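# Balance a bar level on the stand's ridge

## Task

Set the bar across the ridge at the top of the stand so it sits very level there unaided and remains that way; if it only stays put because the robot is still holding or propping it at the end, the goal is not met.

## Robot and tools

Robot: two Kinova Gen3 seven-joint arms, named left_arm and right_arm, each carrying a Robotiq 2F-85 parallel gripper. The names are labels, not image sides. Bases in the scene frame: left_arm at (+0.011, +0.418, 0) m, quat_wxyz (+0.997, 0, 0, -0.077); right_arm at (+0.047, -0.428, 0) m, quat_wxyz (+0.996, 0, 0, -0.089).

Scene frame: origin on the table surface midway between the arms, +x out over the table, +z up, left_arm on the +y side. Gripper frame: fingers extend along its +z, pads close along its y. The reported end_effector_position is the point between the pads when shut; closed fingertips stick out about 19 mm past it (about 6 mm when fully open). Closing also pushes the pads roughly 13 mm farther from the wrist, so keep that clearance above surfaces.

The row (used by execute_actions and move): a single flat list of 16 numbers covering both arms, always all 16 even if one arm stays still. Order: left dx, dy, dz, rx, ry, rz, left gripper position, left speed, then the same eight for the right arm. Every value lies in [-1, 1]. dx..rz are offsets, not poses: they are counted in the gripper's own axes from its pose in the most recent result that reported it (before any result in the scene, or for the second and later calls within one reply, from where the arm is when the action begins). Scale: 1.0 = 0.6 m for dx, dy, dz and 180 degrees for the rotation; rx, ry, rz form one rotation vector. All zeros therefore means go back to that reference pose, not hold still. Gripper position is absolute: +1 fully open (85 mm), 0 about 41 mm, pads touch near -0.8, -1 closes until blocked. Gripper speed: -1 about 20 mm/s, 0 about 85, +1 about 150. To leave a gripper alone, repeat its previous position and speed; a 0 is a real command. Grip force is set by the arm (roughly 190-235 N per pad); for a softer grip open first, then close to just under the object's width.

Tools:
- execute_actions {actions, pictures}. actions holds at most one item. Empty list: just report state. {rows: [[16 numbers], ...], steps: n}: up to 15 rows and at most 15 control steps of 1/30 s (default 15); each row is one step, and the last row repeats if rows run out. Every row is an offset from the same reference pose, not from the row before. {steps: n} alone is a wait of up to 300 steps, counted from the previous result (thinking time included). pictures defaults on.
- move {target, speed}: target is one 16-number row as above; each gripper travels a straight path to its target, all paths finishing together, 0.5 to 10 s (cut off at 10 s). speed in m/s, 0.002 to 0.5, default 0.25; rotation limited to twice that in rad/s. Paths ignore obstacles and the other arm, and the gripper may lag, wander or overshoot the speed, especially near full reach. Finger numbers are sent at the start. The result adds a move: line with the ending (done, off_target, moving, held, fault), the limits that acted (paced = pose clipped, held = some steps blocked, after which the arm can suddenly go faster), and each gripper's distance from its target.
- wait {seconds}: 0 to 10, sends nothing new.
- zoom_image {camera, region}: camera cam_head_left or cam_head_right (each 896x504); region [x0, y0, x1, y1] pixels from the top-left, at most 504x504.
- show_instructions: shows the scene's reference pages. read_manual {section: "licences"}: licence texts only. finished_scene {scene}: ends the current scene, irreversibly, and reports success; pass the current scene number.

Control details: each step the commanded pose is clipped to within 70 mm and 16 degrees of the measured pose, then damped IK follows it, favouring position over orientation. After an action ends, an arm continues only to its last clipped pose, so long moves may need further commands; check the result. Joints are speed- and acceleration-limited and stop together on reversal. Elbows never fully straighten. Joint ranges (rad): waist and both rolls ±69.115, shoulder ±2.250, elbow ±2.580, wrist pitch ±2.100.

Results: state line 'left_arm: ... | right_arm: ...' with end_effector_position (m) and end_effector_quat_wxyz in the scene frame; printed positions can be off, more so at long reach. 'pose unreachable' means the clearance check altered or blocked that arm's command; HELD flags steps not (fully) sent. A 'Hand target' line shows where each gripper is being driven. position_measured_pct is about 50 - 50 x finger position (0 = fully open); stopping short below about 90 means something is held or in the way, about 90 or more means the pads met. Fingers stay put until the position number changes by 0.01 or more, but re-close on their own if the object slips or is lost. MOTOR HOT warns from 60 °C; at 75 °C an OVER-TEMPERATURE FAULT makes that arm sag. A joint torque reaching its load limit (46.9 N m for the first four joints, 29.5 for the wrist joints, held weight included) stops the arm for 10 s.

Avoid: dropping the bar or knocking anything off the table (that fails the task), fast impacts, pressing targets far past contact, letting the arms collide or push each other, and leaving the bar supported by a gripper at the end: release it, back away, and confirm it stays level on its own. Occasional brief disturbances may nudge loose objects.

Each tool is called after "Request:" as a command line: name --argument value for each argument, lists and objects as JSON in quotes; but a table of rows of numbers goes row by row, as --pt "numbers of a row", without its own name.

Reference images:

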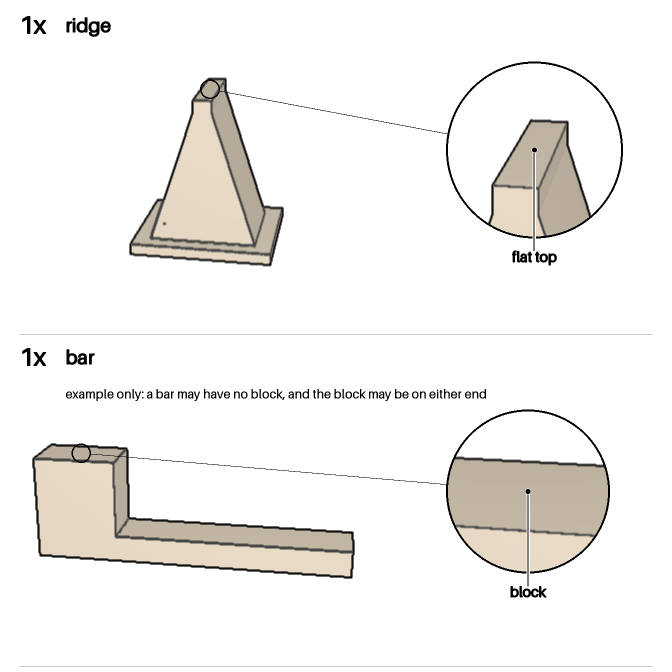

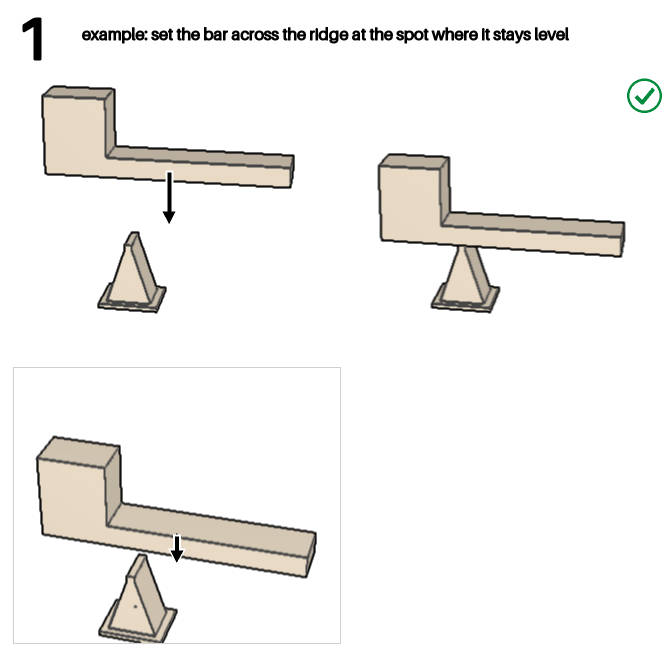

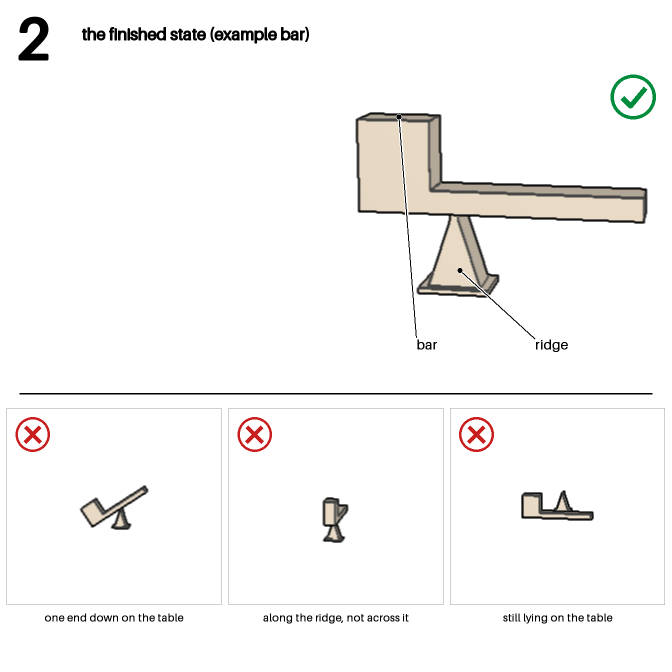

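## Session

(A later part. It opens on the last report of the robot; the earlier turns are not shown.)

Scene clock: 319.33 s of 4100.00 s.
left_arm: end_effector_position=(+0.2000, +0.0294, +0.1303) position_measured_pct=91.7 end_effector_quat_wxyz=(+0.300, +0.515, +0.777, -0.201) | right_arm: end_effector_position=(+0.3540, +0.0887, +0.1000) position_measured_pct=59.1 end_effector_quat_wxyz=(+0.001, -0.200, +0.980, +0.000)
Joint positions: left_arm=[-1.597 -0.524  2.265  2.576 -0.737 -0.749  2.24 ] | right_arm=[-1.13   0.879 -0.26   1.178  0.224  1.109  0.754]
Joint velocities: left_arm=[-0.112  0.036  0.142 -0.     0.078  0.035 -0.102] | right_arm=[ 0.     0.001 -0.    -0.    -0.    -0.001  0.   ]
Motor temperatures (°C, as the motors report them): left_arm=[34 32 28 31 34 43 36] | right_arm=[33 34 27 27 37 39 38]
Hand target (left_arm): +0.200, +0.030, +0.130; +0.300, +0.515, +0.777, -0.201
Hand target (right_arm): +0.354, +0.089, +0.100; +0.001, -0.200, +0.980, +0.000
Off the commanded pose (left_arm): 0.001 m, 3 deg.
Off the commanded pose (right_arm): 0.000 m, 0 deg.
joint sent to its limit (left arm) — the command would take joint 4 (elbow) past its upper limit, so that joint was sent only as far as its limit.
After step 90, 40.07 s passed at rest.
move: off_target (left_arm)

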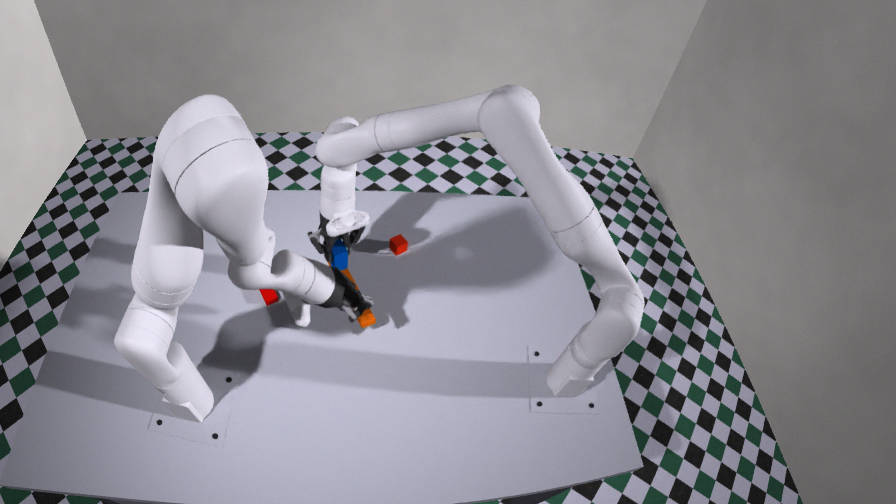

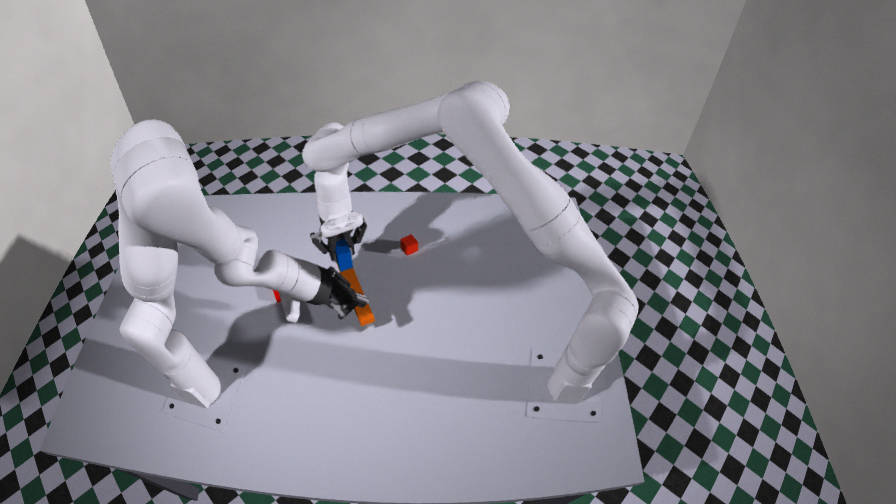

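Request:
move --target '[0.039,0,0.043,0,0.055,0,-1,0, 0,0,0.008,0,0,0,-1,-1]' --speed 0.04

Request:
zoom_image --camera "cam_head_left" --region '[320, 260, 400, 340]'

Request:
zoom_image --camera "cam_head_right" --region '[320, 260, 400, 340]'

Scene clock: 329.93 s of 4100.00 s.
left_arm: end_effector_position=(+0.1996, +0.0292, +0.0953) position_measured_pct=91.7 end_effector_quat_wxyz=(+0.232, +0.531, +0.800, -0.156) | right_arm: end_effector_position=(+0.3540, +0.0887, +0.0952) position_measured_pct=59.1 end_effector_quat_wxyz=(+0.001, -0.200, +0.980, +0.000)
Joint positions: left_arm=[-1.679 -0.534  2.416  2.445 -0.925 -0.514  2.449] | right_arm=[-1.13   0.885 -0.259  1.183  0.225  1.099  0.753]
Joint velocities: left_arm=[-0.007 -0.001  0.005 -0.004 -0.009  0.007  0.01 ] | right_arm=[-0.    -0.    -0.     0.    -0.     0.001 -0.   ]
Motor temperatures (°C, as the motors report them): left_arm=[34 32 28 31 34 43 36] | right_arm=[33 34 27 27 37 39 38]
Hand target (left_arm): +0.200, +0.029, +0.095; +0.232, +0.531, +0.800, -0.156
Hand target (right_arm): +0.354, +0.089, +0.095; +0.001, -0.200, +0.980, +0.000
Off the commanded pose (left_arm): 0.000 m, 0 deg.
Off the commanded pose (right_arm): 0.000 m, 0 deg.
After step 90, 5.20 s passed at rest.
move: done

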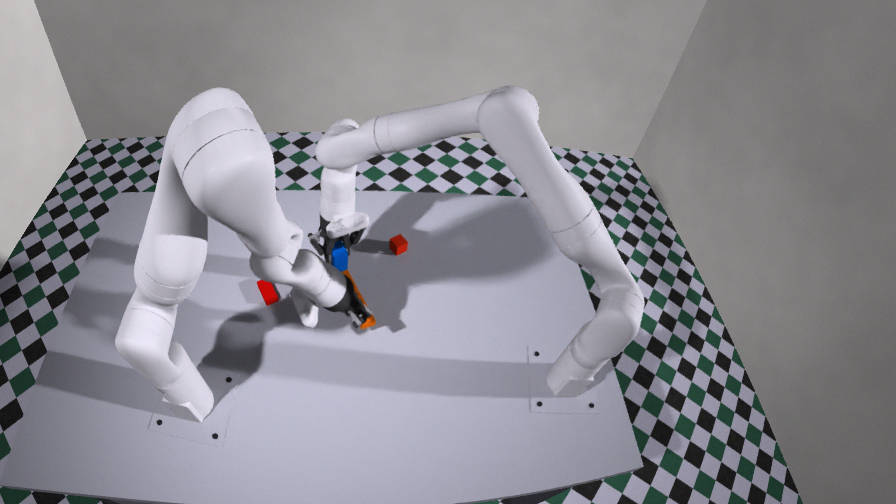

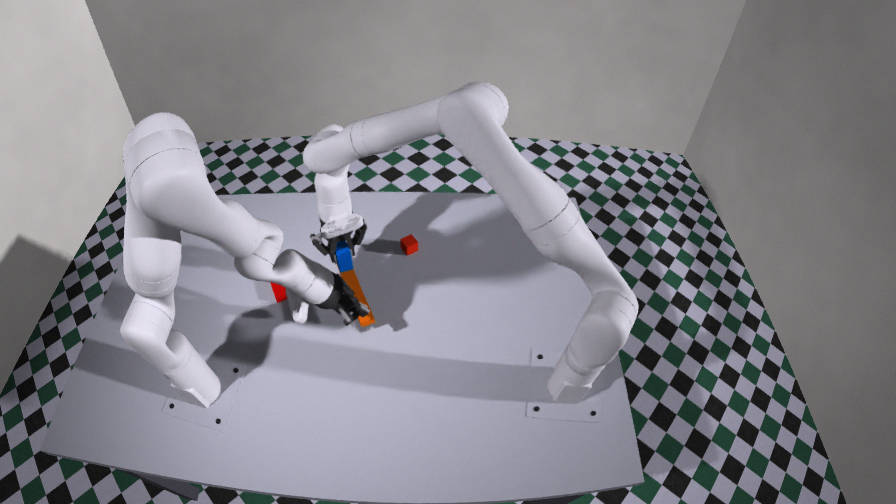

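Region (320, 260, 400, 340) of cam_head_left's 896x504 image, scaled by 6.300, with more detail than that image has.

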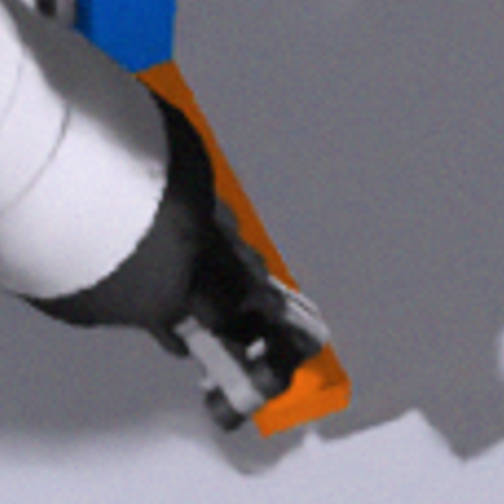

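Region (320, 260, 400, 340) of cam_head_right's 896x504 image, scaled by 6.300, with more detail than that image has.

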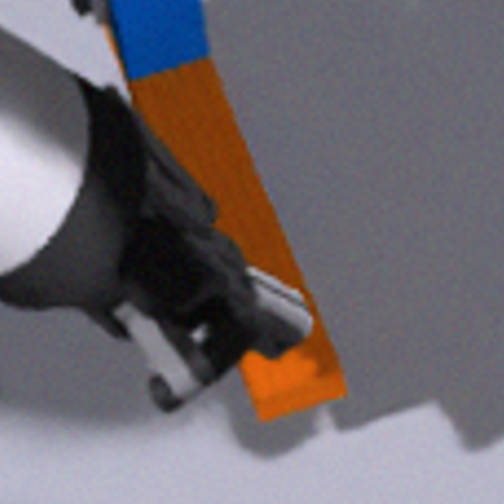

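Request:
execute_actions --actions '[{"rows": [[0,0,0,0,0,0,-1,0, 0,0,0.001,0,0,0,-1,-1],[0,0,0,0,0,0,-1,0, 0,0,0.002,0,0,0,-1,-1],[0,0,0,0,0,0,-1,0, 0,0,0.003,0,0,0,-1,-1]], "steps": 15}]' --pictures false

Request:
execute_actions --actions '[{"rows": [[0,0,0,0,0,0,-1,0, 0,0,0.001,0,0,0,-1,-1],[0,0,0,0,0,0,-1,0, 0,0,0.002,0,0,0,-1,-1],[0,0,0,0,0,0,-1,0, 0,0,0.003,0,0,0,-1,-1]], "steps": 15}]' --pictures false

Scene clock: 338.83 s of 4100.00 s.
left_arm: end_effector_position=(+0.1996, +0.0292, +0.0953) position_measured_pct=91.7 end_effector_quat_wxyz=(+0.232, +0.531, +0.800, -0.156) | right_arm: end_effector_position=(+0.3541, +0.0889, +0.0945) position_measured_pct=59.1 end_effector_quat_wxyz=(+0.001, -0.200, +0.980, +0.001)
Joint positions: left_arm=[-1.679 -0.534  2.416  2.445 -0.925 -0.514  2.449] | right_arm=[-1.13   0.885 -0.259  1.184  0.226  1.096  0.753]
Joint velocities: left_arm=[ 0.     0.001 -0.     0.001 -0.     0.     0.   ] | right_arm=[ 0.    -0.    -0.001 -0.     0.    -0.002  0.   ]
Motor temperatures (°C, as the motors report them): left_arm=[34 32 28 31 34 43 36] | right_arm=[33 35 27 27 37 39 38]
Hand target (left_arm): +0.200, +0.029, +0.095; +0.232, +0.531, +0.800, -0.156
Hand target (right_arm): +0.354, +0.089, +0.093; +0.001, -0.200, +0.980, +0.000
Off the commanded pose (left_arm): 0.000 m, 0 deg.
Off the commanded pose (right_arm): 0.001 m, 0 deg.
Steps of this call (steps 1 to 90: nothing new was sent; then 5.40 s passed at rest; steps 91 to 105: all 15 steps of this action). Readings (end_effector_position | what the end effector reports):
91: left_arm (+0.1998, +0.0293, +0.0953) | right_arm (+0.3540, +0.0887, +0.0951) | left_arm position_measured_pct=91.7 | right_arm position_measured_pct=59.1
92: left_arm (+0.1997, +0.0293, +0.0953) | right_arm (+0.3540, +0.0887, +0.0948) | left_arm position_measured_pct=91.7 | right_arm position_measured_pct=59.1
94: left_arm (+0.1996, +0.0292, +0.0953) | right_arm (+0.3541, +0.0888, +0.0945) | left_arm position_measured_pct=91.7 | right_arm position_measured_pct=59.1
98: left_arm (+0.1996, +0.0292, +0.0953) | right_arm (+0.3541, +0.0889, +0.0945) | left_arm position_measured_pct=91.7 | right_arm position_measured_pct=59.1
105: the state above

Scene clock: 339.33 s of 4100.00 s.
left_arm: end_effector_position=(+0.1996, +0.0292, +0.0953) position_measured_pct=91.7 end_effector_quat_wxyz=(+0.232, +0.531, +0.800, -0.156) | right_arm: end_effector_position=(+0.3543, +0.0892, +0.0945) position_measured_pct=59.1 end_effector_quat_wxyz=(+0.002, -0.200, +0.980, +0.001)
Joint positions: left_arm=[-1.679 -0.534  2.416  2.445 -0.925 -0.514  2.449] | right_arm=[-1.13   0.885 -0.259  1.186  0.226  1.094  0.752]
Joint velocities: left_arm=[-0.001 -0.    -0.001 -0.001 -0.    -0.    -0.   ] | right_arm=[ 0.    -0.001 -0.     0.     0.    -0.     0.   ]
Motor temperatures (°C, as the motors report them): left_arm=[34 32 28 31 34 43 36] | right_arm=[33 35 27 27 37 39 38]
Hand target (left_arm): +0.200, +0.029, +0.095; +0.232, +0.531, +0.800, -0.156
Hand target (right_arm): +0.354, +0.089, +0.093; +0.001, -0.200, +0.980, +0.001
Off the commanded pose (left_arm): 0.000 m, 0 deg.
Off the commanded pose (right_arm): 0.002 m, 0 deg.
Steps of this call (steps 1 to 15: all 15 steps of this action). Readings (end_effector_position | what the end effector reports):
1: left_arm (+0.1996, +0.0292, +0.0953) | right_arm (+0.3541, +0.0889, +0.0946) | left_arm position_measured_pct=91.7 | right_arm position_measured_pct=59.1
2: left_arm (+0.1996, +0.0292, +0.0953) | right_arm (+0.3541, +0.0889, +0.0945) | left_arm position_measured_pct=91.7 | right_arm position_measured_pct=59.1
4: left_arm (+0.1996, +0.0292, +0.0953) | right_arm (+0.3542, +0.0890, +0.0945) | left_arm position_measured_pct=91.7 | right_arm position_measured_pct=59.1
8: left_arm (+0.1996, +0.0292, +0.0953) | right_arm (+0.3543, +0.0892, +0.0945) | left_arm position_measured_pct=91.7 | right_arm position_measured_pct=59.1
15: the state above

Request:
execute_actions --actions '[{"rows": [[0.0027,0,0.004,0,0,0,-1,0, 0,0,-0.0003,0,0,0,-1,-1],[0.0027,0,0.004,0,0,0,-1,0, 0,0,-0.0003,0,0,0,-1,-1],[0.0054,0,0.0084,0,0,0,-1,0, 0,0,-0.0003,0,0,0,-1,-1]], "steps": 12}]'

Request:
zoom_image --camera "cam_head_right" --region '[320, 240, 400, 340]'

Request:
move --target '[0,0,0,0,0,0,-1,0, 0,0,0,0,0,0,-0.05,-1]'

Request:
zoom_image --camera "cam_head_right" --region '[320, 240, 400, 340]'

Scene clock: 347.67 s of 4100.00 s.
left_arm: end_effector_position=(+0.1996, +0.0291, +0.0896) position_measured_pct=91.7 end_effector_quat_wxyz=(+0.232, +0.531, +0.800, -0.156) | right_arm: end_effector_position=(+0.3543, +0.0892, +0.0947) position_measured_pct=59.1 end_effector_quat_wxyz=(+0.002, -0.200, +0.980, +0.001)
Joint positions: left_arm=[-1.678 -0.56   2.41   2.45  -0.903 -0.542  2.432] | right_arm=[-1.13   0.884 -0.259  1.185  0.226  1.094  0.752]
Joint velocities: left_arm=[ 0.    -0.006  0.     0.001  0.004 -0.004 -0.003] | right_arm=[ 0.    -0.001  0.     0.    -0.    -0.002  0.   ]
Motor temperatures (°C, as the motors report them): left_arm=[34 33 28 31 34 43 36] | right_arm=[33 35 27 27 37 39 38]
Hand target (left_arm): +0.200, +0.029, +0.089; +0.232, +0.531, +0.800, -0.156
Hand target (right_arm): +0.354, +0.089, +0.095; +0.002, -0.200, +0.980, +0.001
Off the commanded pose (left_arm): 0.000 m, 0 deg.
Off the commanded pose (right_arm): 0.000 m, 0 deg.
Steps of this call (steps 1 to 90: nothing new was sent; then 4.93 s passed at rest; steps 91 to 102: all 12 steps of this action). Readings (end_effector_position | what the end effector reports):
91: left_arm (+0.1996, +0.0293, +0.0950) | right_arm (+0.3543, +0.0892, +0.0948) | left_arm position_measured_pct=91.7 | right_arm position_measured_pct=59.1
92: left_arm (+0.1996, +0.0295, +0.0938) | right_arm (+0.3543, +0.0893, +0.0950) | left_arm position_measured_pct=91.7 | right_arm position_measured_pct=59.1
94: left_arm (+0.1996, +0.0296, +0.0916) | right_arm (+0.3543, +0.0892, +0.0947) | left_arm position_measured_pct=91.7 | right_arm position_measured_pct=59.1
98: left_arm (+0.1996, +0.0291, +0.0900) | right_arm (+0.3543, +0.0892, +0.0947) | left_arm position_measured_pct=91.7 | right_arm position_measured_pct=59.1
102: the state above

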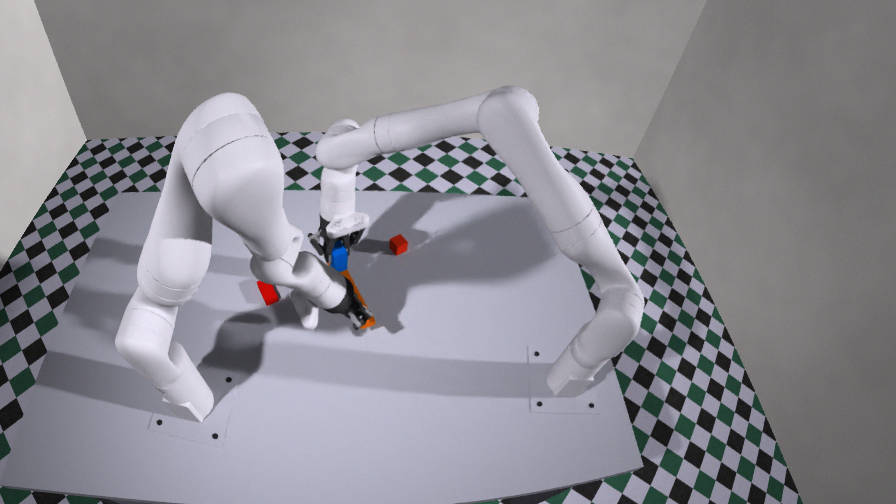

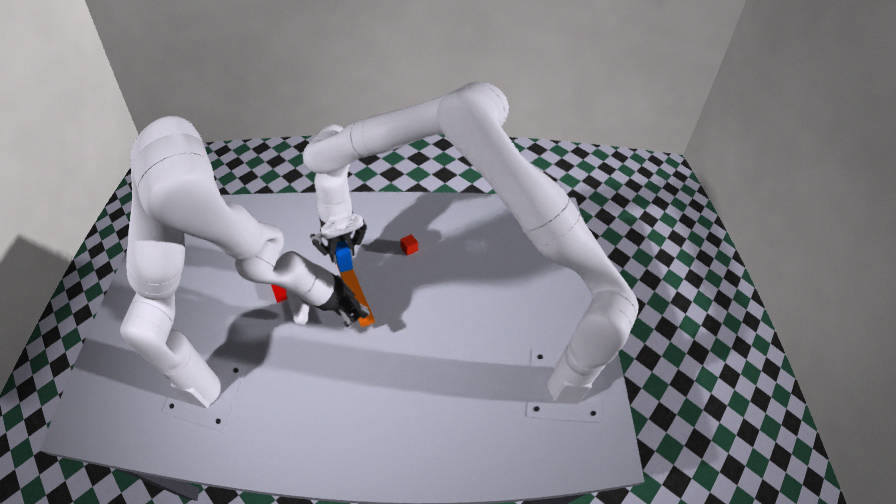

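Region (320, 240, 400, 340) of cam_head_right's 896x504 image, scaled by 5.040, with more detail than that image has; it fills the left 403 columns of this view, and the rest is white.

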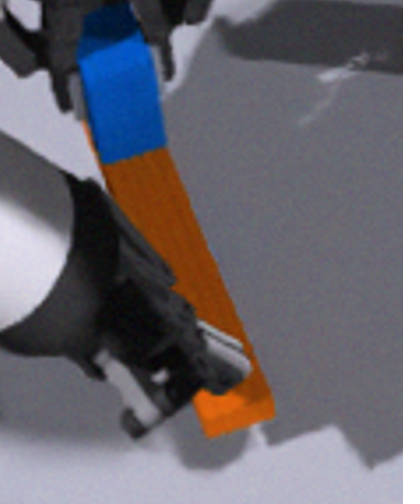

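Scene clock: 348.50 s of 4100.00 s.
left_arm: end_effector_position=(+0.1996, +0.0292, +0.0894) position_measured_pct=91.7 end_effector_quat_wxyz=(+0.232, +0.531, +0.800, -0.156) | right_arm: end_effector_position=(+0.3543, +0.0892, +0.0947) position_measured_pct=52.4 end_effector_quat_wxyz=(+0.002, -0.200, +0.980, +0.001)
Joint positions: left_arm=[-1.678 -0.561  2.41   2.45  -0.903 -0.542  2.432] | right_arm=[-1.13   0.884 -0.259  1.185  0.226  1.094  0.752]
Joint velocities: left_arm=[-0.    -0.002  0.     0.     0.     0.002  0.   ] | right_arm=[-0.    -0.001  0.     0.    -0.     0.001  0.   ]
Motor temperatures (°C, as the motors report them): left_arm=[34 33 28 31 34 43 36] | right_arm=[33 35 27 27 37 39 38]
Hand target (left_arm): +0.200, +0.029, +0.089; +0.232, +0.531, +0.800, -0.156
Hand target (right_arm): +0.354, +0.089, +0.095; +0.002, -0.200, +0.980, +0.001
Off the commanded pose (left_arm): 0.000 m, 0 deg.
Off the commanded pose (right_arm): 0.000 m, 0 deg.
move: done

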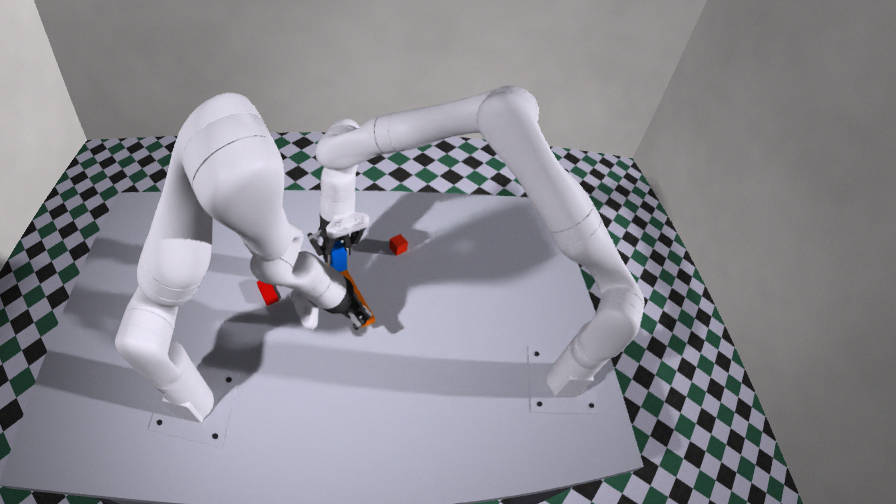

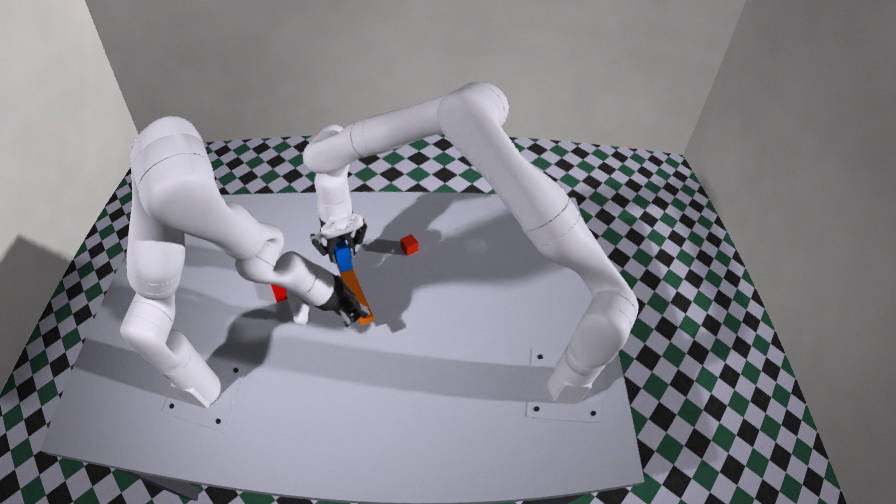

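Region (320, 240, 400, 340) of cam_head_right's 896x504 image, scaled by 5.040, with more detail than that image has; it fills the left 403 columns of this view, and the rest is white.

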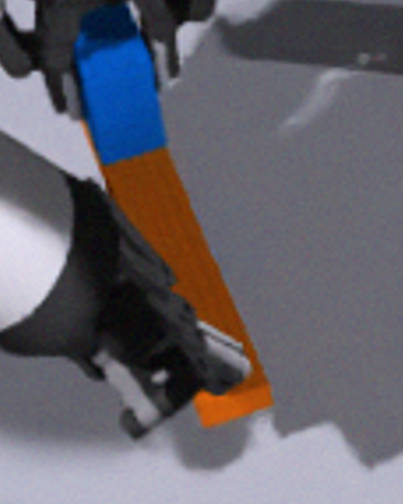

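Request:
move --target '[0.0072,0,0.01125,0,0,0,-1,0, 0,0,0,0,0,0,-0.05,-1]' --speed 0.015

Request:
zoom_image --camera "cam_head_right" --region '[320, 240, 400, 340]'

Scene clock: 353.93 s of 4100.00 s.
left_arm: end_effector_position=(+0.1995, +0.0292, +0.0816) position_measured_pct=91.7 end_effector_quat_wxyz=(+0.232, +0.531, +0.800, -0.156) | right_arm: end_effector_position=(+0.3543, +0.0892, +0.0947) position_measured_pct=52.4 end_effector_quat_wxyz=(+0.002, -0.200, +0.980, +0.001)
Joint positions: left_arm=[-1.678 -0.595  2.404  2.457 -0.875 -0.58   2.411] | right_arm=[-1.13   0.884 -0.259  1.185  0.226  1.094  0.752]
Joint velocities: left_arm=[-0.001 -0.004 -0.     0.002  0.003 -0.003 -0.002] | right_arm=[ 0.     0.     0.    -0.     0.    -0.002 -0.   ]
Motor temperatures (°C, as the motors report them): left_arm=[34 33 28 31 34 43 36] | right_arm=[33 35 27 27 37 39 38]
Hand target (left_arm): +0.200, +0.029, +0.081; +0.232, +0.531, +0.800, -0.156
Hand target (right_arm): +0.354, +0.089, +0.095; +0.002, -0.200, +0.980, +0.001
Off the commanded pose (left_arm): 0.000 m, 0 deg.
Off the commanded pose (right_arm): 0.000 m, 0 deg.
After step 90, 1.67 s passed at rest.
move: done

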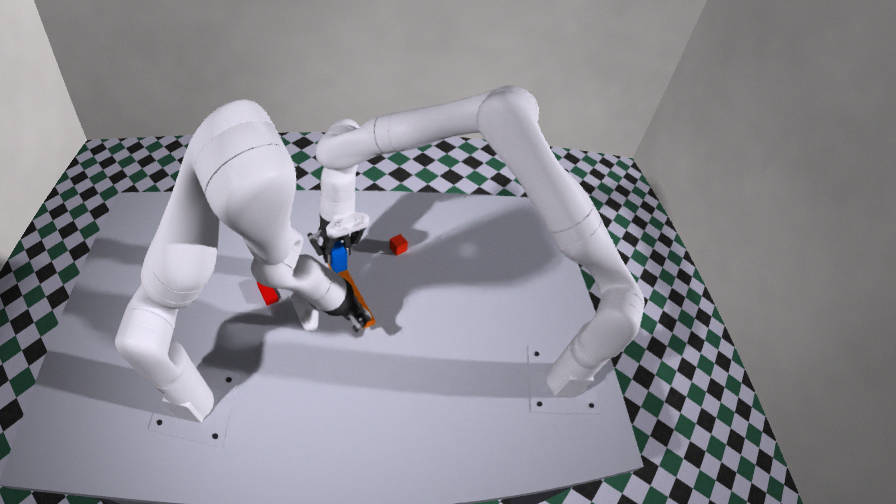

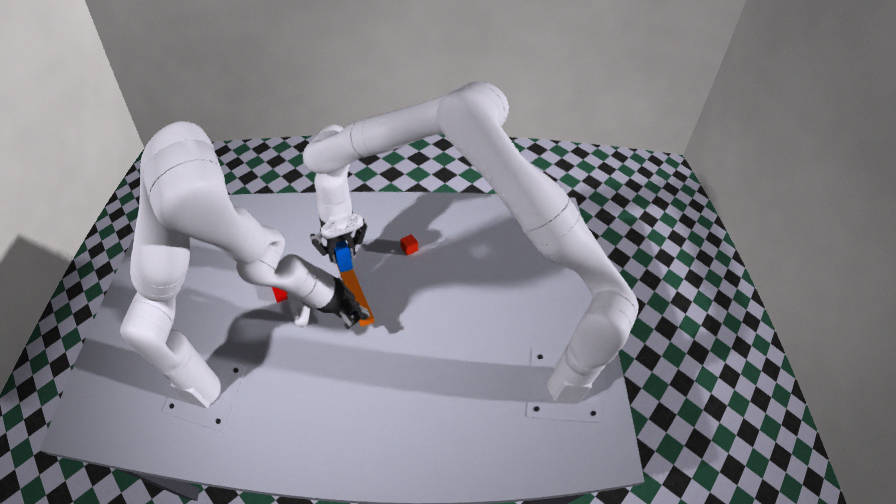

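Region (320, 240, 400, 340) of cam_head_right's 896x504 image, scaled by 5.040, with more detail than that image has; it fills the left 403 columns of this view, and the rest is white.

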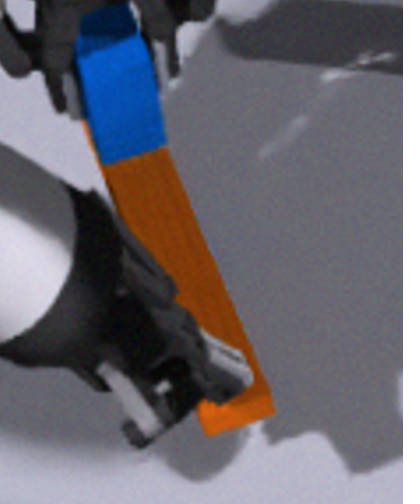

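Request:
execute_actions --actions '[{"rows": [[0,0,0,0,0,0,-1,0, 0,0,0,0,0,0,-1,-0.7]], "steps": 15}]' --pictures false

Request:
execute_actions --actions '[{"rows": [[-0.002,0,-0.003,0,0,0,-1,0, 0,0,0,0,0,0,-1,-0.7],[-0.004,0,-0.006,0,0,0,-1,0, 0,0,0,0,0,0,-1,-0.7],[-0.0063,0,-0.0098,0,0,0,-1,0, 0,0,0,0,0,0,-1,-0.7],[-0.0063,0,-0.0098,0,0,0,-1,0, 0,0,-0.001,0,0,0,-1,-0.7],[-0.0063,0,-0.0098,0,0,0,-1,0, 0,0,-0.002,0,0,0,-1,-0.7],[-0.0063,0,-0.0098,0,0,0,-1,0, 0,0,-0.003,0,0,0,-1,-0.7],[-0.0063,0,-0.0098,0,0,0,-1,0, 0,0,-0.004,0,0,0,-1,-0.7]], "steps": 15}]' --pictures false

Request:
execute_actions --actions '[{"rows": [[0,0,0,0,0,0,-1,0, 0.002,0,0,0,0,0,-1,-0.7],[0,0,0,0,0,0,-1,0, 0.004,0,0,0,0,0,-1,-0.7],[0,0,0,0,0,0,-1,0, 0.006,0,0,0,0,0,-1,-0.7],[0,0,0,0,0,0,-1,0, 0.0083,0,0,0,0,0,-1,-0.7]], "steps": 15}]' --pictures false

Request:
execute_actions --actions '[{"rows": [[0,0,0,0,0,0,-1,0, 0,0,0.001,0,0,0,-1,-0.7],[0,0,0,0,0,0,-1,0, 0,0,0.002,0,0,0,-1,-0.7],[0,0,0,0,0,0,-1,0, 0,0,0.003,0,0,0,-1,-0.7],[0,0,0,0,0,0,-1,0, 0,0,0.004,0,0,0,-1,-0.7],[0,0,0,0,0,0,-1,0, 0,0,0.005,0,0,0,-1,-0.7]], "steps": 15}]'

Request:
zoom_image --camera "cam_head_right" --region '[320, 240, 400, 340]'

Scene clock: 371.43 s of 4100.00 s.
left_arm: end_effector_position=(+0.1995, +0.0292, +0.0816) position_measured_pct=91.7 end_effector_quat_wxyz=(+0.232, +0.531, +0.800, -0.156) | right_arm: end_effector_position=(+0.3544, +0.0892, +0.0950) position_measured_pct=59.1 end_effector_quat_wxyz=(+0.002, -0.200, +0.980, +0.002)
Joint positions: left_arm=[-1.678 -0.595  2.404  2.457 -0.875 -0.58   2.411] | right_arm=[-1.13   0.884 -0.259  1.185  0.226  1.094  0.752]
Joint velocities: left_arm=[-0.001 -0.001 -0.001  0.    -0.     0.    -0.   ] | right_arm=[ 0.     0.001 -0.     0.    -0.     0.002 -0.001]
Motor temperatures (°C, as the motors report them): left_arm=[34 33 28 31 34 43 36] | right_arm=[33 35 27 27 37 39 38]
Hand target (left_arm): +0.200, +0.029, +0.082; +0.232, +0.531, +0.800, -0.156
Hand target (right_arm): +0.354, +0.089, +0.095; +0.002, -0.200, +0.980, +0.001
Off the commanded pose (left_arm): 0.000 m, 0 deg.
Off the commanded pose (right_arm): 0.000 m, 0 deg.
Steps of this call (steps 1 to 90: nothing new was sent; then 14.00 s passed at rest; steps 91 to 105: all 15 steps of this action). Readings (end_effector_position | what the end effector reports):
91: left_arm (+0.1995, +0.0292, +0.0814) | right_arm (+0.3543, +0.0892, +0.0947) | left_arm position_measured_pct=91.7 | right_arm position_measured_pct=52.4
92: left_arm (+0.1995, +0.0292, +0.0815) | right_arm (+0.3543, +0.0892, +0.0947) | left_arm position_measured_pct=91.7 | right_arm position_measured_pct=52.8
94: left_arm (+0.1995, +0.0292, +0.0816) | right_arm (+0.3544, +0.0892, +0.0947) | left_arm position_measured_pct=91.7 | right_arm position_measured_pct=54.8
98: left_arm (+0.1995, +0.0292, +0.0816) | right_arm (+0.3544, +0.0892, +0.0949) | left_arm position_measured_pct=91.7 | right_arm position_measured_pct=57.9
105: the state above

Scene clock: 371.93 s of 4100.00 s.
left_arm: end_effector_position=(+0.1996, +0.0292, +0.0885) position_measured_pct=91.7 end_effector_quat_wxyz=(+0.232, +0.531, +0.800, -0.156) | right_arm: end_effector_position=(+0.3543, +0.0891, +0.0973) position_measured_pct=59.1 end_effector_quat_wxyz=(+0.002, -0.200, +0.980, +0.002)
Joint positions: left_arm=[-1.678 -0.565  2.409  2.451 -0.899 -0.547  2.429] | right_arm=[-1.13   0.881 -0.259  1.183  0.225  1.1    0.753]
Joint velocities: left_arm=[-0.     0.002 -0.001 -0.    -0.     0.001  0.001] | right_arm=[-0.001 -0.     0.    -0.    -0.    -0.     0.001]
Motor temperatures (°C, as the motors report them): left_arm=[34 33 28 31 34 43 36] | right_arm=[33 35 27 27 37 39 38]
Hand target (left_arm): +0.200, +0.029, +0.089; +0.232, +0.531, +0.800, -0.156
Hand target (right_arm): +0.354, +0.089, +0.097; +0.002, -0.200, +0.980, +0.002
Off the commanded pose (left_arm): 0.000 m, 0 deg.
Off the commanded pose (right_arm): 0.000 m, 0 deg.
Steps of this call (steps 1 to 15: all 15 steps of this action). Readings (end_effector_position | what the end effector reports):
1: left_arm (+0.1995, +0.0291, +0.0819) | right_arm (+0.3544, +0.0892, +0.0950) | left_arm position_measured_pct=91.7 | right_arm position_measured_pct=59.1
2: left_arm (+0.1995, +0.0289, +0.0830) | right_arm (+0.3544, +0.0892, +0.0950) | left_arm position_measured_pct=91.7 | right_arm position_measured_pct=59.1
4: left_arm (+0.1995, +0.0286, +0.0860) | right_arm (+0.3544, +0.0892, +0.0951) | left_arm position_measured_pct=91.7 | right_arm position_measured_pct=59.1
8: left_arm (+0.1997, +0.0294, +0.0878) | right_arm (+0.3543, +0.0889, +0.0963) | left_arm position_measured_pct=91.7 | right_arm position_measured_pct=59.1
15: the state above

Scene clock: 372.43 s of 4100.00 s.
left_arm: end_effector_position=(+0.1996, +0.0292, +0.0885) position_measured_pct=91.7 end_effector_quat_wxyz=(+0.232, +0.531, +0.800, -0.156) | right_arm: end_effector_position=(+0.3498, +0.0872, +0.0972) position_measured_pct=59.1 end_effector_quat_wxyz=(+0.002, -0.200, +0.980, +0.001)
Joint positions: left_arm=[-1.678 -0.565  2.409  2.451 -0.899 -0.547  2.429] | right_arm=[-1.133  0.872 -0.26   1.202  0.225  1.089  0.746]
Joint velocities: left_arm=[ 0.     0.002  0.     0.001 -0.001  0.001 -0.   ] | right_arm=[-0.    -0.002 -0.001  0.001  0.    -0.    -0.   ]
Motor temperatures (°C, as the motors report them): left_arm=[34 33 28 31 34 43 36] | right_arm=[33 35 27 27 37 39 38]
Hand target (left_arm): +0.200, +0.029, +0.088; +0.232, +0.531, +0.800, -0.156
Hand target (right_arm): +0.350, +0.087, +0.097; +0.002, -0.200, +0.980, +0.002
Off the commanded pose (left_arm): 0.000 m, 0 deg.
Off the commanded pose (right_arm): 0.000 m, 0 deg.
Steps of this call (steps 1 to 15: all 15 steps of this action). Readings (end_effector_position | what the end effector reports):
1: left_arm (+0.1996, +0.0292, +0.0885) | right_arm (+0.3543, +0.0891, +0.0974) | left_arm position_measured_pct=91.7 | right_arm position_measured_pct=59.1
2: left_arm (+0.1996, +0.0292, +0.0884) | right_arm (+0.3539, +0.0889, +0.0975) | left_arm position_measured_pct=91.7 | right_arm position_measured_pct=59.1
4: left_arm (+0.1996, +0.0292, +0.0884) | right_arm (+0.3525, +0.0883, +0.0977) | left_arm position_measured_pct=91.7 | right_arm position_measured_pct=59.1
8: left_arm (+0.1996, +0.0292, +0.0885) | right_arm (+0.3499, +0.0874, +0.0972) | left_arm position_measured_pct=91.7 | right_arm position_measured_pct=59.1
15: the state above

Scene clock: 372.93 s of 4100.00 s.
left_arm: end_effector_position=(+0.1996, +0.0292, +0.0885) position_measured_pct=91.7 end_effector_quat_wxyz=(+0.232, +0.531, +0.800, -0.156) | right_arm: end_effector_position=(+0.3499, +0.0873, +0.0950) position_measured_pct=59.1 end_effector_quat_wxyz=(+0.002, -0.200, +0.980, +0.002)
Joint positions: left_arm=[-1.678 -0.565  2.409  2.451 -0.899 -0.547  2.429] | right_arm=[-1.133  0.875 -0.259  1.205  0.226  1.083  0.745]
Joint velocities: left_arm=[-0.001 -0.001 -0.     0.001  0.    -0.001 -0.   ] | right_arm=[-0.    -0.002 -0.     0.     0.     0.001 -0.   ]
Motor temperatures (°C, as the motors report them): left_arm=[34 33 28 31 34 43 36] | right_arm=[33 35 27 27 37 39 38]
Hand target (left_arm): +0.200, +0.029, +0.088; +0.232, +0.531, +0.800, -0.156
Hand target (right_arm): +0.350, +0.087, +0.094; +0.002, -0.200, +0.980, +0.001
Off the commanded pose (left_arm): 0.000 m, 0 deg.
Off the commanded pose (right_arm): 0.001 m, 0 deg.
Steps of this call (steps 1 to 15: all 15 steps of this action). Readings (end_effector_position | what the end effector reports):
1: left_arm (+0.1996, +0.0292, +0.0885) | right_arm (+0.3498, +0.0872, +0.0972) | left_arm position_measured_pct=91.7 | right_arm position_measured_pct=59.1
2: left_arm (+0.1996, +0.0292, +0.0885) | right_arm (+0.3498, +0.0872, +0.0969) | left_arm position_measured_pct=91.7 | right_arm position_measured_pct=59.1
4: left_arm (+0.1996, +0.0292, +0.0885) | right_arm (+0.3498, +0.0872, +0.0960) | left_arm position_measured_pct=91.7 | right_arm position_measured_pct=59.1
8: left_arm (+0.1996, +0.0292, +0.0885) | right_arm (+0.3499, +0.0873, +0.0950) | left_arm position_measured_pct=91.7 | right_arm position_measured_pct=59.1
15: the state above

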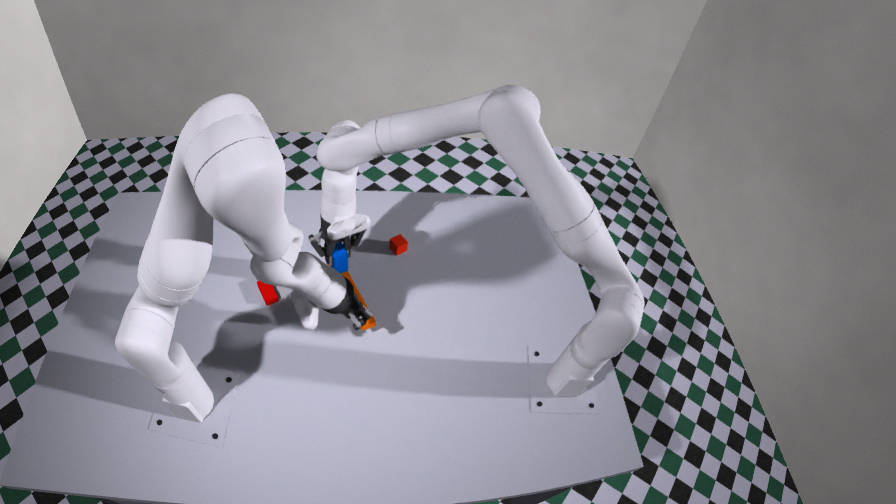

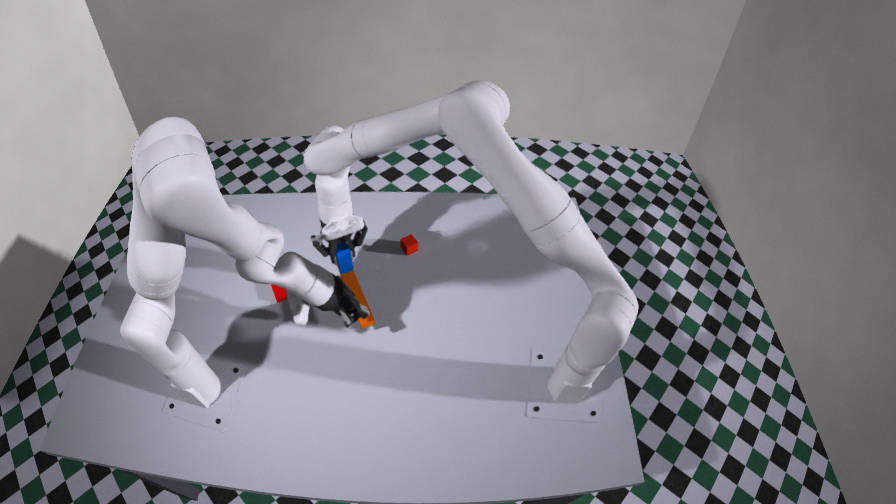

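Region (320, 240, 400, 340) of cam_head_right's 896x504 image, scaled by 5.040, with more detail than that image has; it fills the left 403 columns of this view, and the rest is white.

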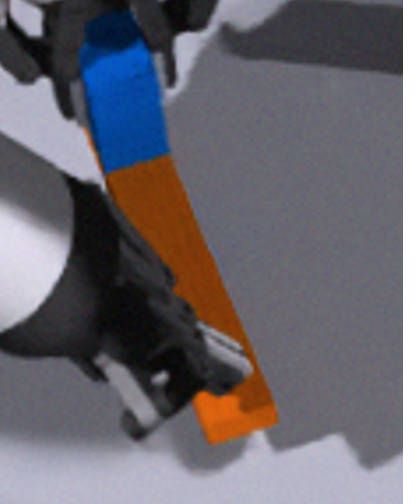

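Request:
execute_actions --actions '[{"rows": [[0,0,0,0,0,0,-1,0, 0,0,-0.0002,0,0,0,-1,-0.7]], "steps": 6}]' --pictures false

Request:
move --target '[0,0,0,0,0,0,-1,0, 0,0,0,0,0,0,-0.05,-1]'

Request:
zoom_image --camera "cam_head_right" --region '[320, 240, 400, 340]'

Scene clock: 376.50 s of 4100.00 s.
left_arm: end_effector_position=(+0.1996, +0.0292, +0.0885) position_measured_pct=91.7 end_effector_quat_wxyz=(+0.232, +0.531, +0.800, -0.156) | right_arm: end_effector_position=(+0.3499, +0.0873, +0.0951) position_measured_pct=59.1 end_effector_quat_wxyz=(+0.002, -0.200, +0.980, +0.002)
Joint positions: left_arm=[-1.678 -0.565  2.409  2.451 -0.899 -0.547  2.429] | right_arm=[-1.133  0.875 -0.259  1.205  0.226  1.084  0.745]
Joint velocities: left_arm=[ 0.    -0.    -0.    -0.    -0.    -0.    -0.001] | right_arm=[-0.     0.001 -0.    -0.001 -0.     0.001 -0.   ]
Motor temperatures (°C, as the motors report them): left_arm=[34 33 28 31 34 43 36] | right_arm=[33 35 27 27 37 39 38]
Hand target (left_arm): +0.200, +0.029, +0.088; +0.232, +0.531, +0.800, -0.156
Hand target (right_arm): +0.350, +0.087, +0.095; +0.002, -0.200, +0.980, +0.002
Off the commanded pose (left_arm): 0.000 m, 0 deg.
Off the commanded pose (right_arm): 0.000 m, 0 deg.
Steps of this call (steps 1 to 90: nothing new was sent; then 0.37 s passed at rest; steps 91 to 96: all 6 steps of this action). Readings (end_effector_position | what the end effector reports):
91: left_arm (+0.1996, +0.0292, +0.0885) | right_arm (+0.3499, +0.0873, +0.0951) | left_arm position_measured_pct=91.7 | right_arm position_measured_pct=59.1
92: left_arm (+0.1996, +0.0292, +0.0885) | right_arm (+0.3499, +0.0873, +0.0952) | left_arm position_measured_pct=91.7 | right_arm position_measured_pct=59.1
94: left_arm (+0.1996, +0.0292, +0.0885) | right_arm (+0.3499, +0.0873, +0.0951) | left_arm position_measured_pct=91.7 | right_arm position_measured_pct=59.1
96: the state above

Scene clock: 377.33 s of 4100.00 s.
left_arm: end_effector_position=(+0.1996, +0.0292, +0.0885) position_measured_pct=91.7 end_effector_quat_wxyz=(+0.232, +0.531, +0.800, -0.156) | right_arm: end_effector_position=(+0.3499, +0.0873, +0.0951) position_measured_pct=52.4 end_effector_quat_wxyz=(+0.002, -0.200, +0.980, +0.002)
Joint positions: left_arm=[-1.678 -0.565  2.409  2.451 -0.899 -0.547  2.429] | right_arm=[-1.133  0.875 -0.259  1.205  0.226  1.084  0.745]
Joint velocities: left_arm=[ 0.001 -0.     0.     0.002  0.    -0.002 -0.   ] | right_arm=[ 0.    -0.001  0.001  0.    -0.    -0.001 -0.   ]
Motor temperatures (°C, as the motors report them): left_arm=[34 33 28 31 34 43 36] | right_arm=[33 35 27 27 37 39 38]
Hand target (left_arm): +0.200, +0.029, +0.088; +0.232, +0.531, +0.800, -0.156
Hand target (right_arm): +0.350, +0.087, +0.095; +0.002, -0.200, +0.980, +0.002
Off the commanded pose (left_arm): 0.000 m, 0 deg.
Off the commanded pose (right_arm): 0.000 m, 0 deg.
move: done

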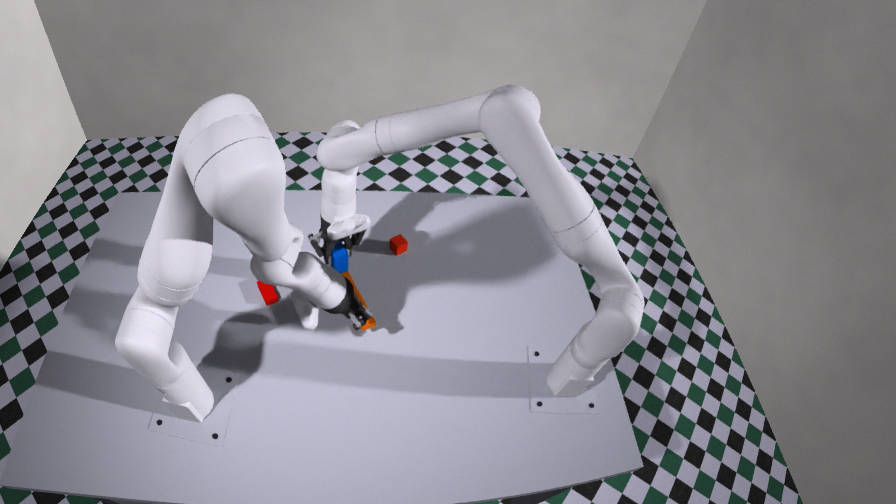

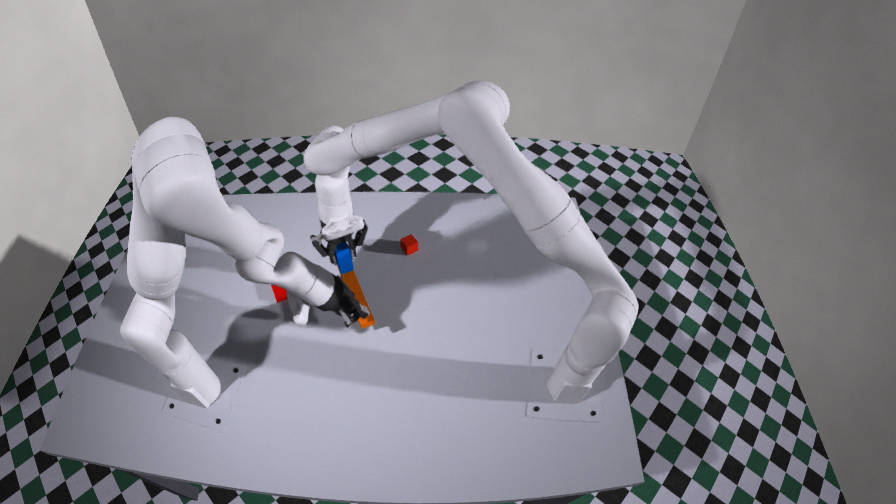

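Region (320, 240, 400, 340) of cam_head_right's 896x504 image, scaled by 5.040, with more detail than that image has; it fills the left 403 columns of this view, and the rest is white.

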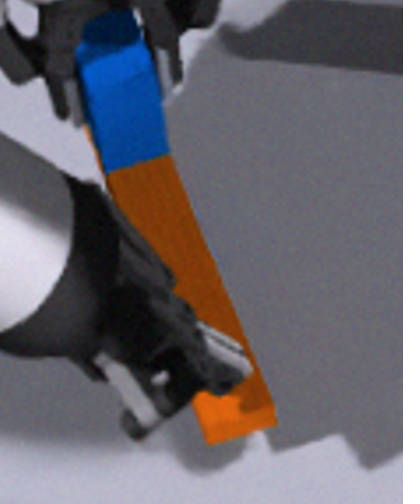

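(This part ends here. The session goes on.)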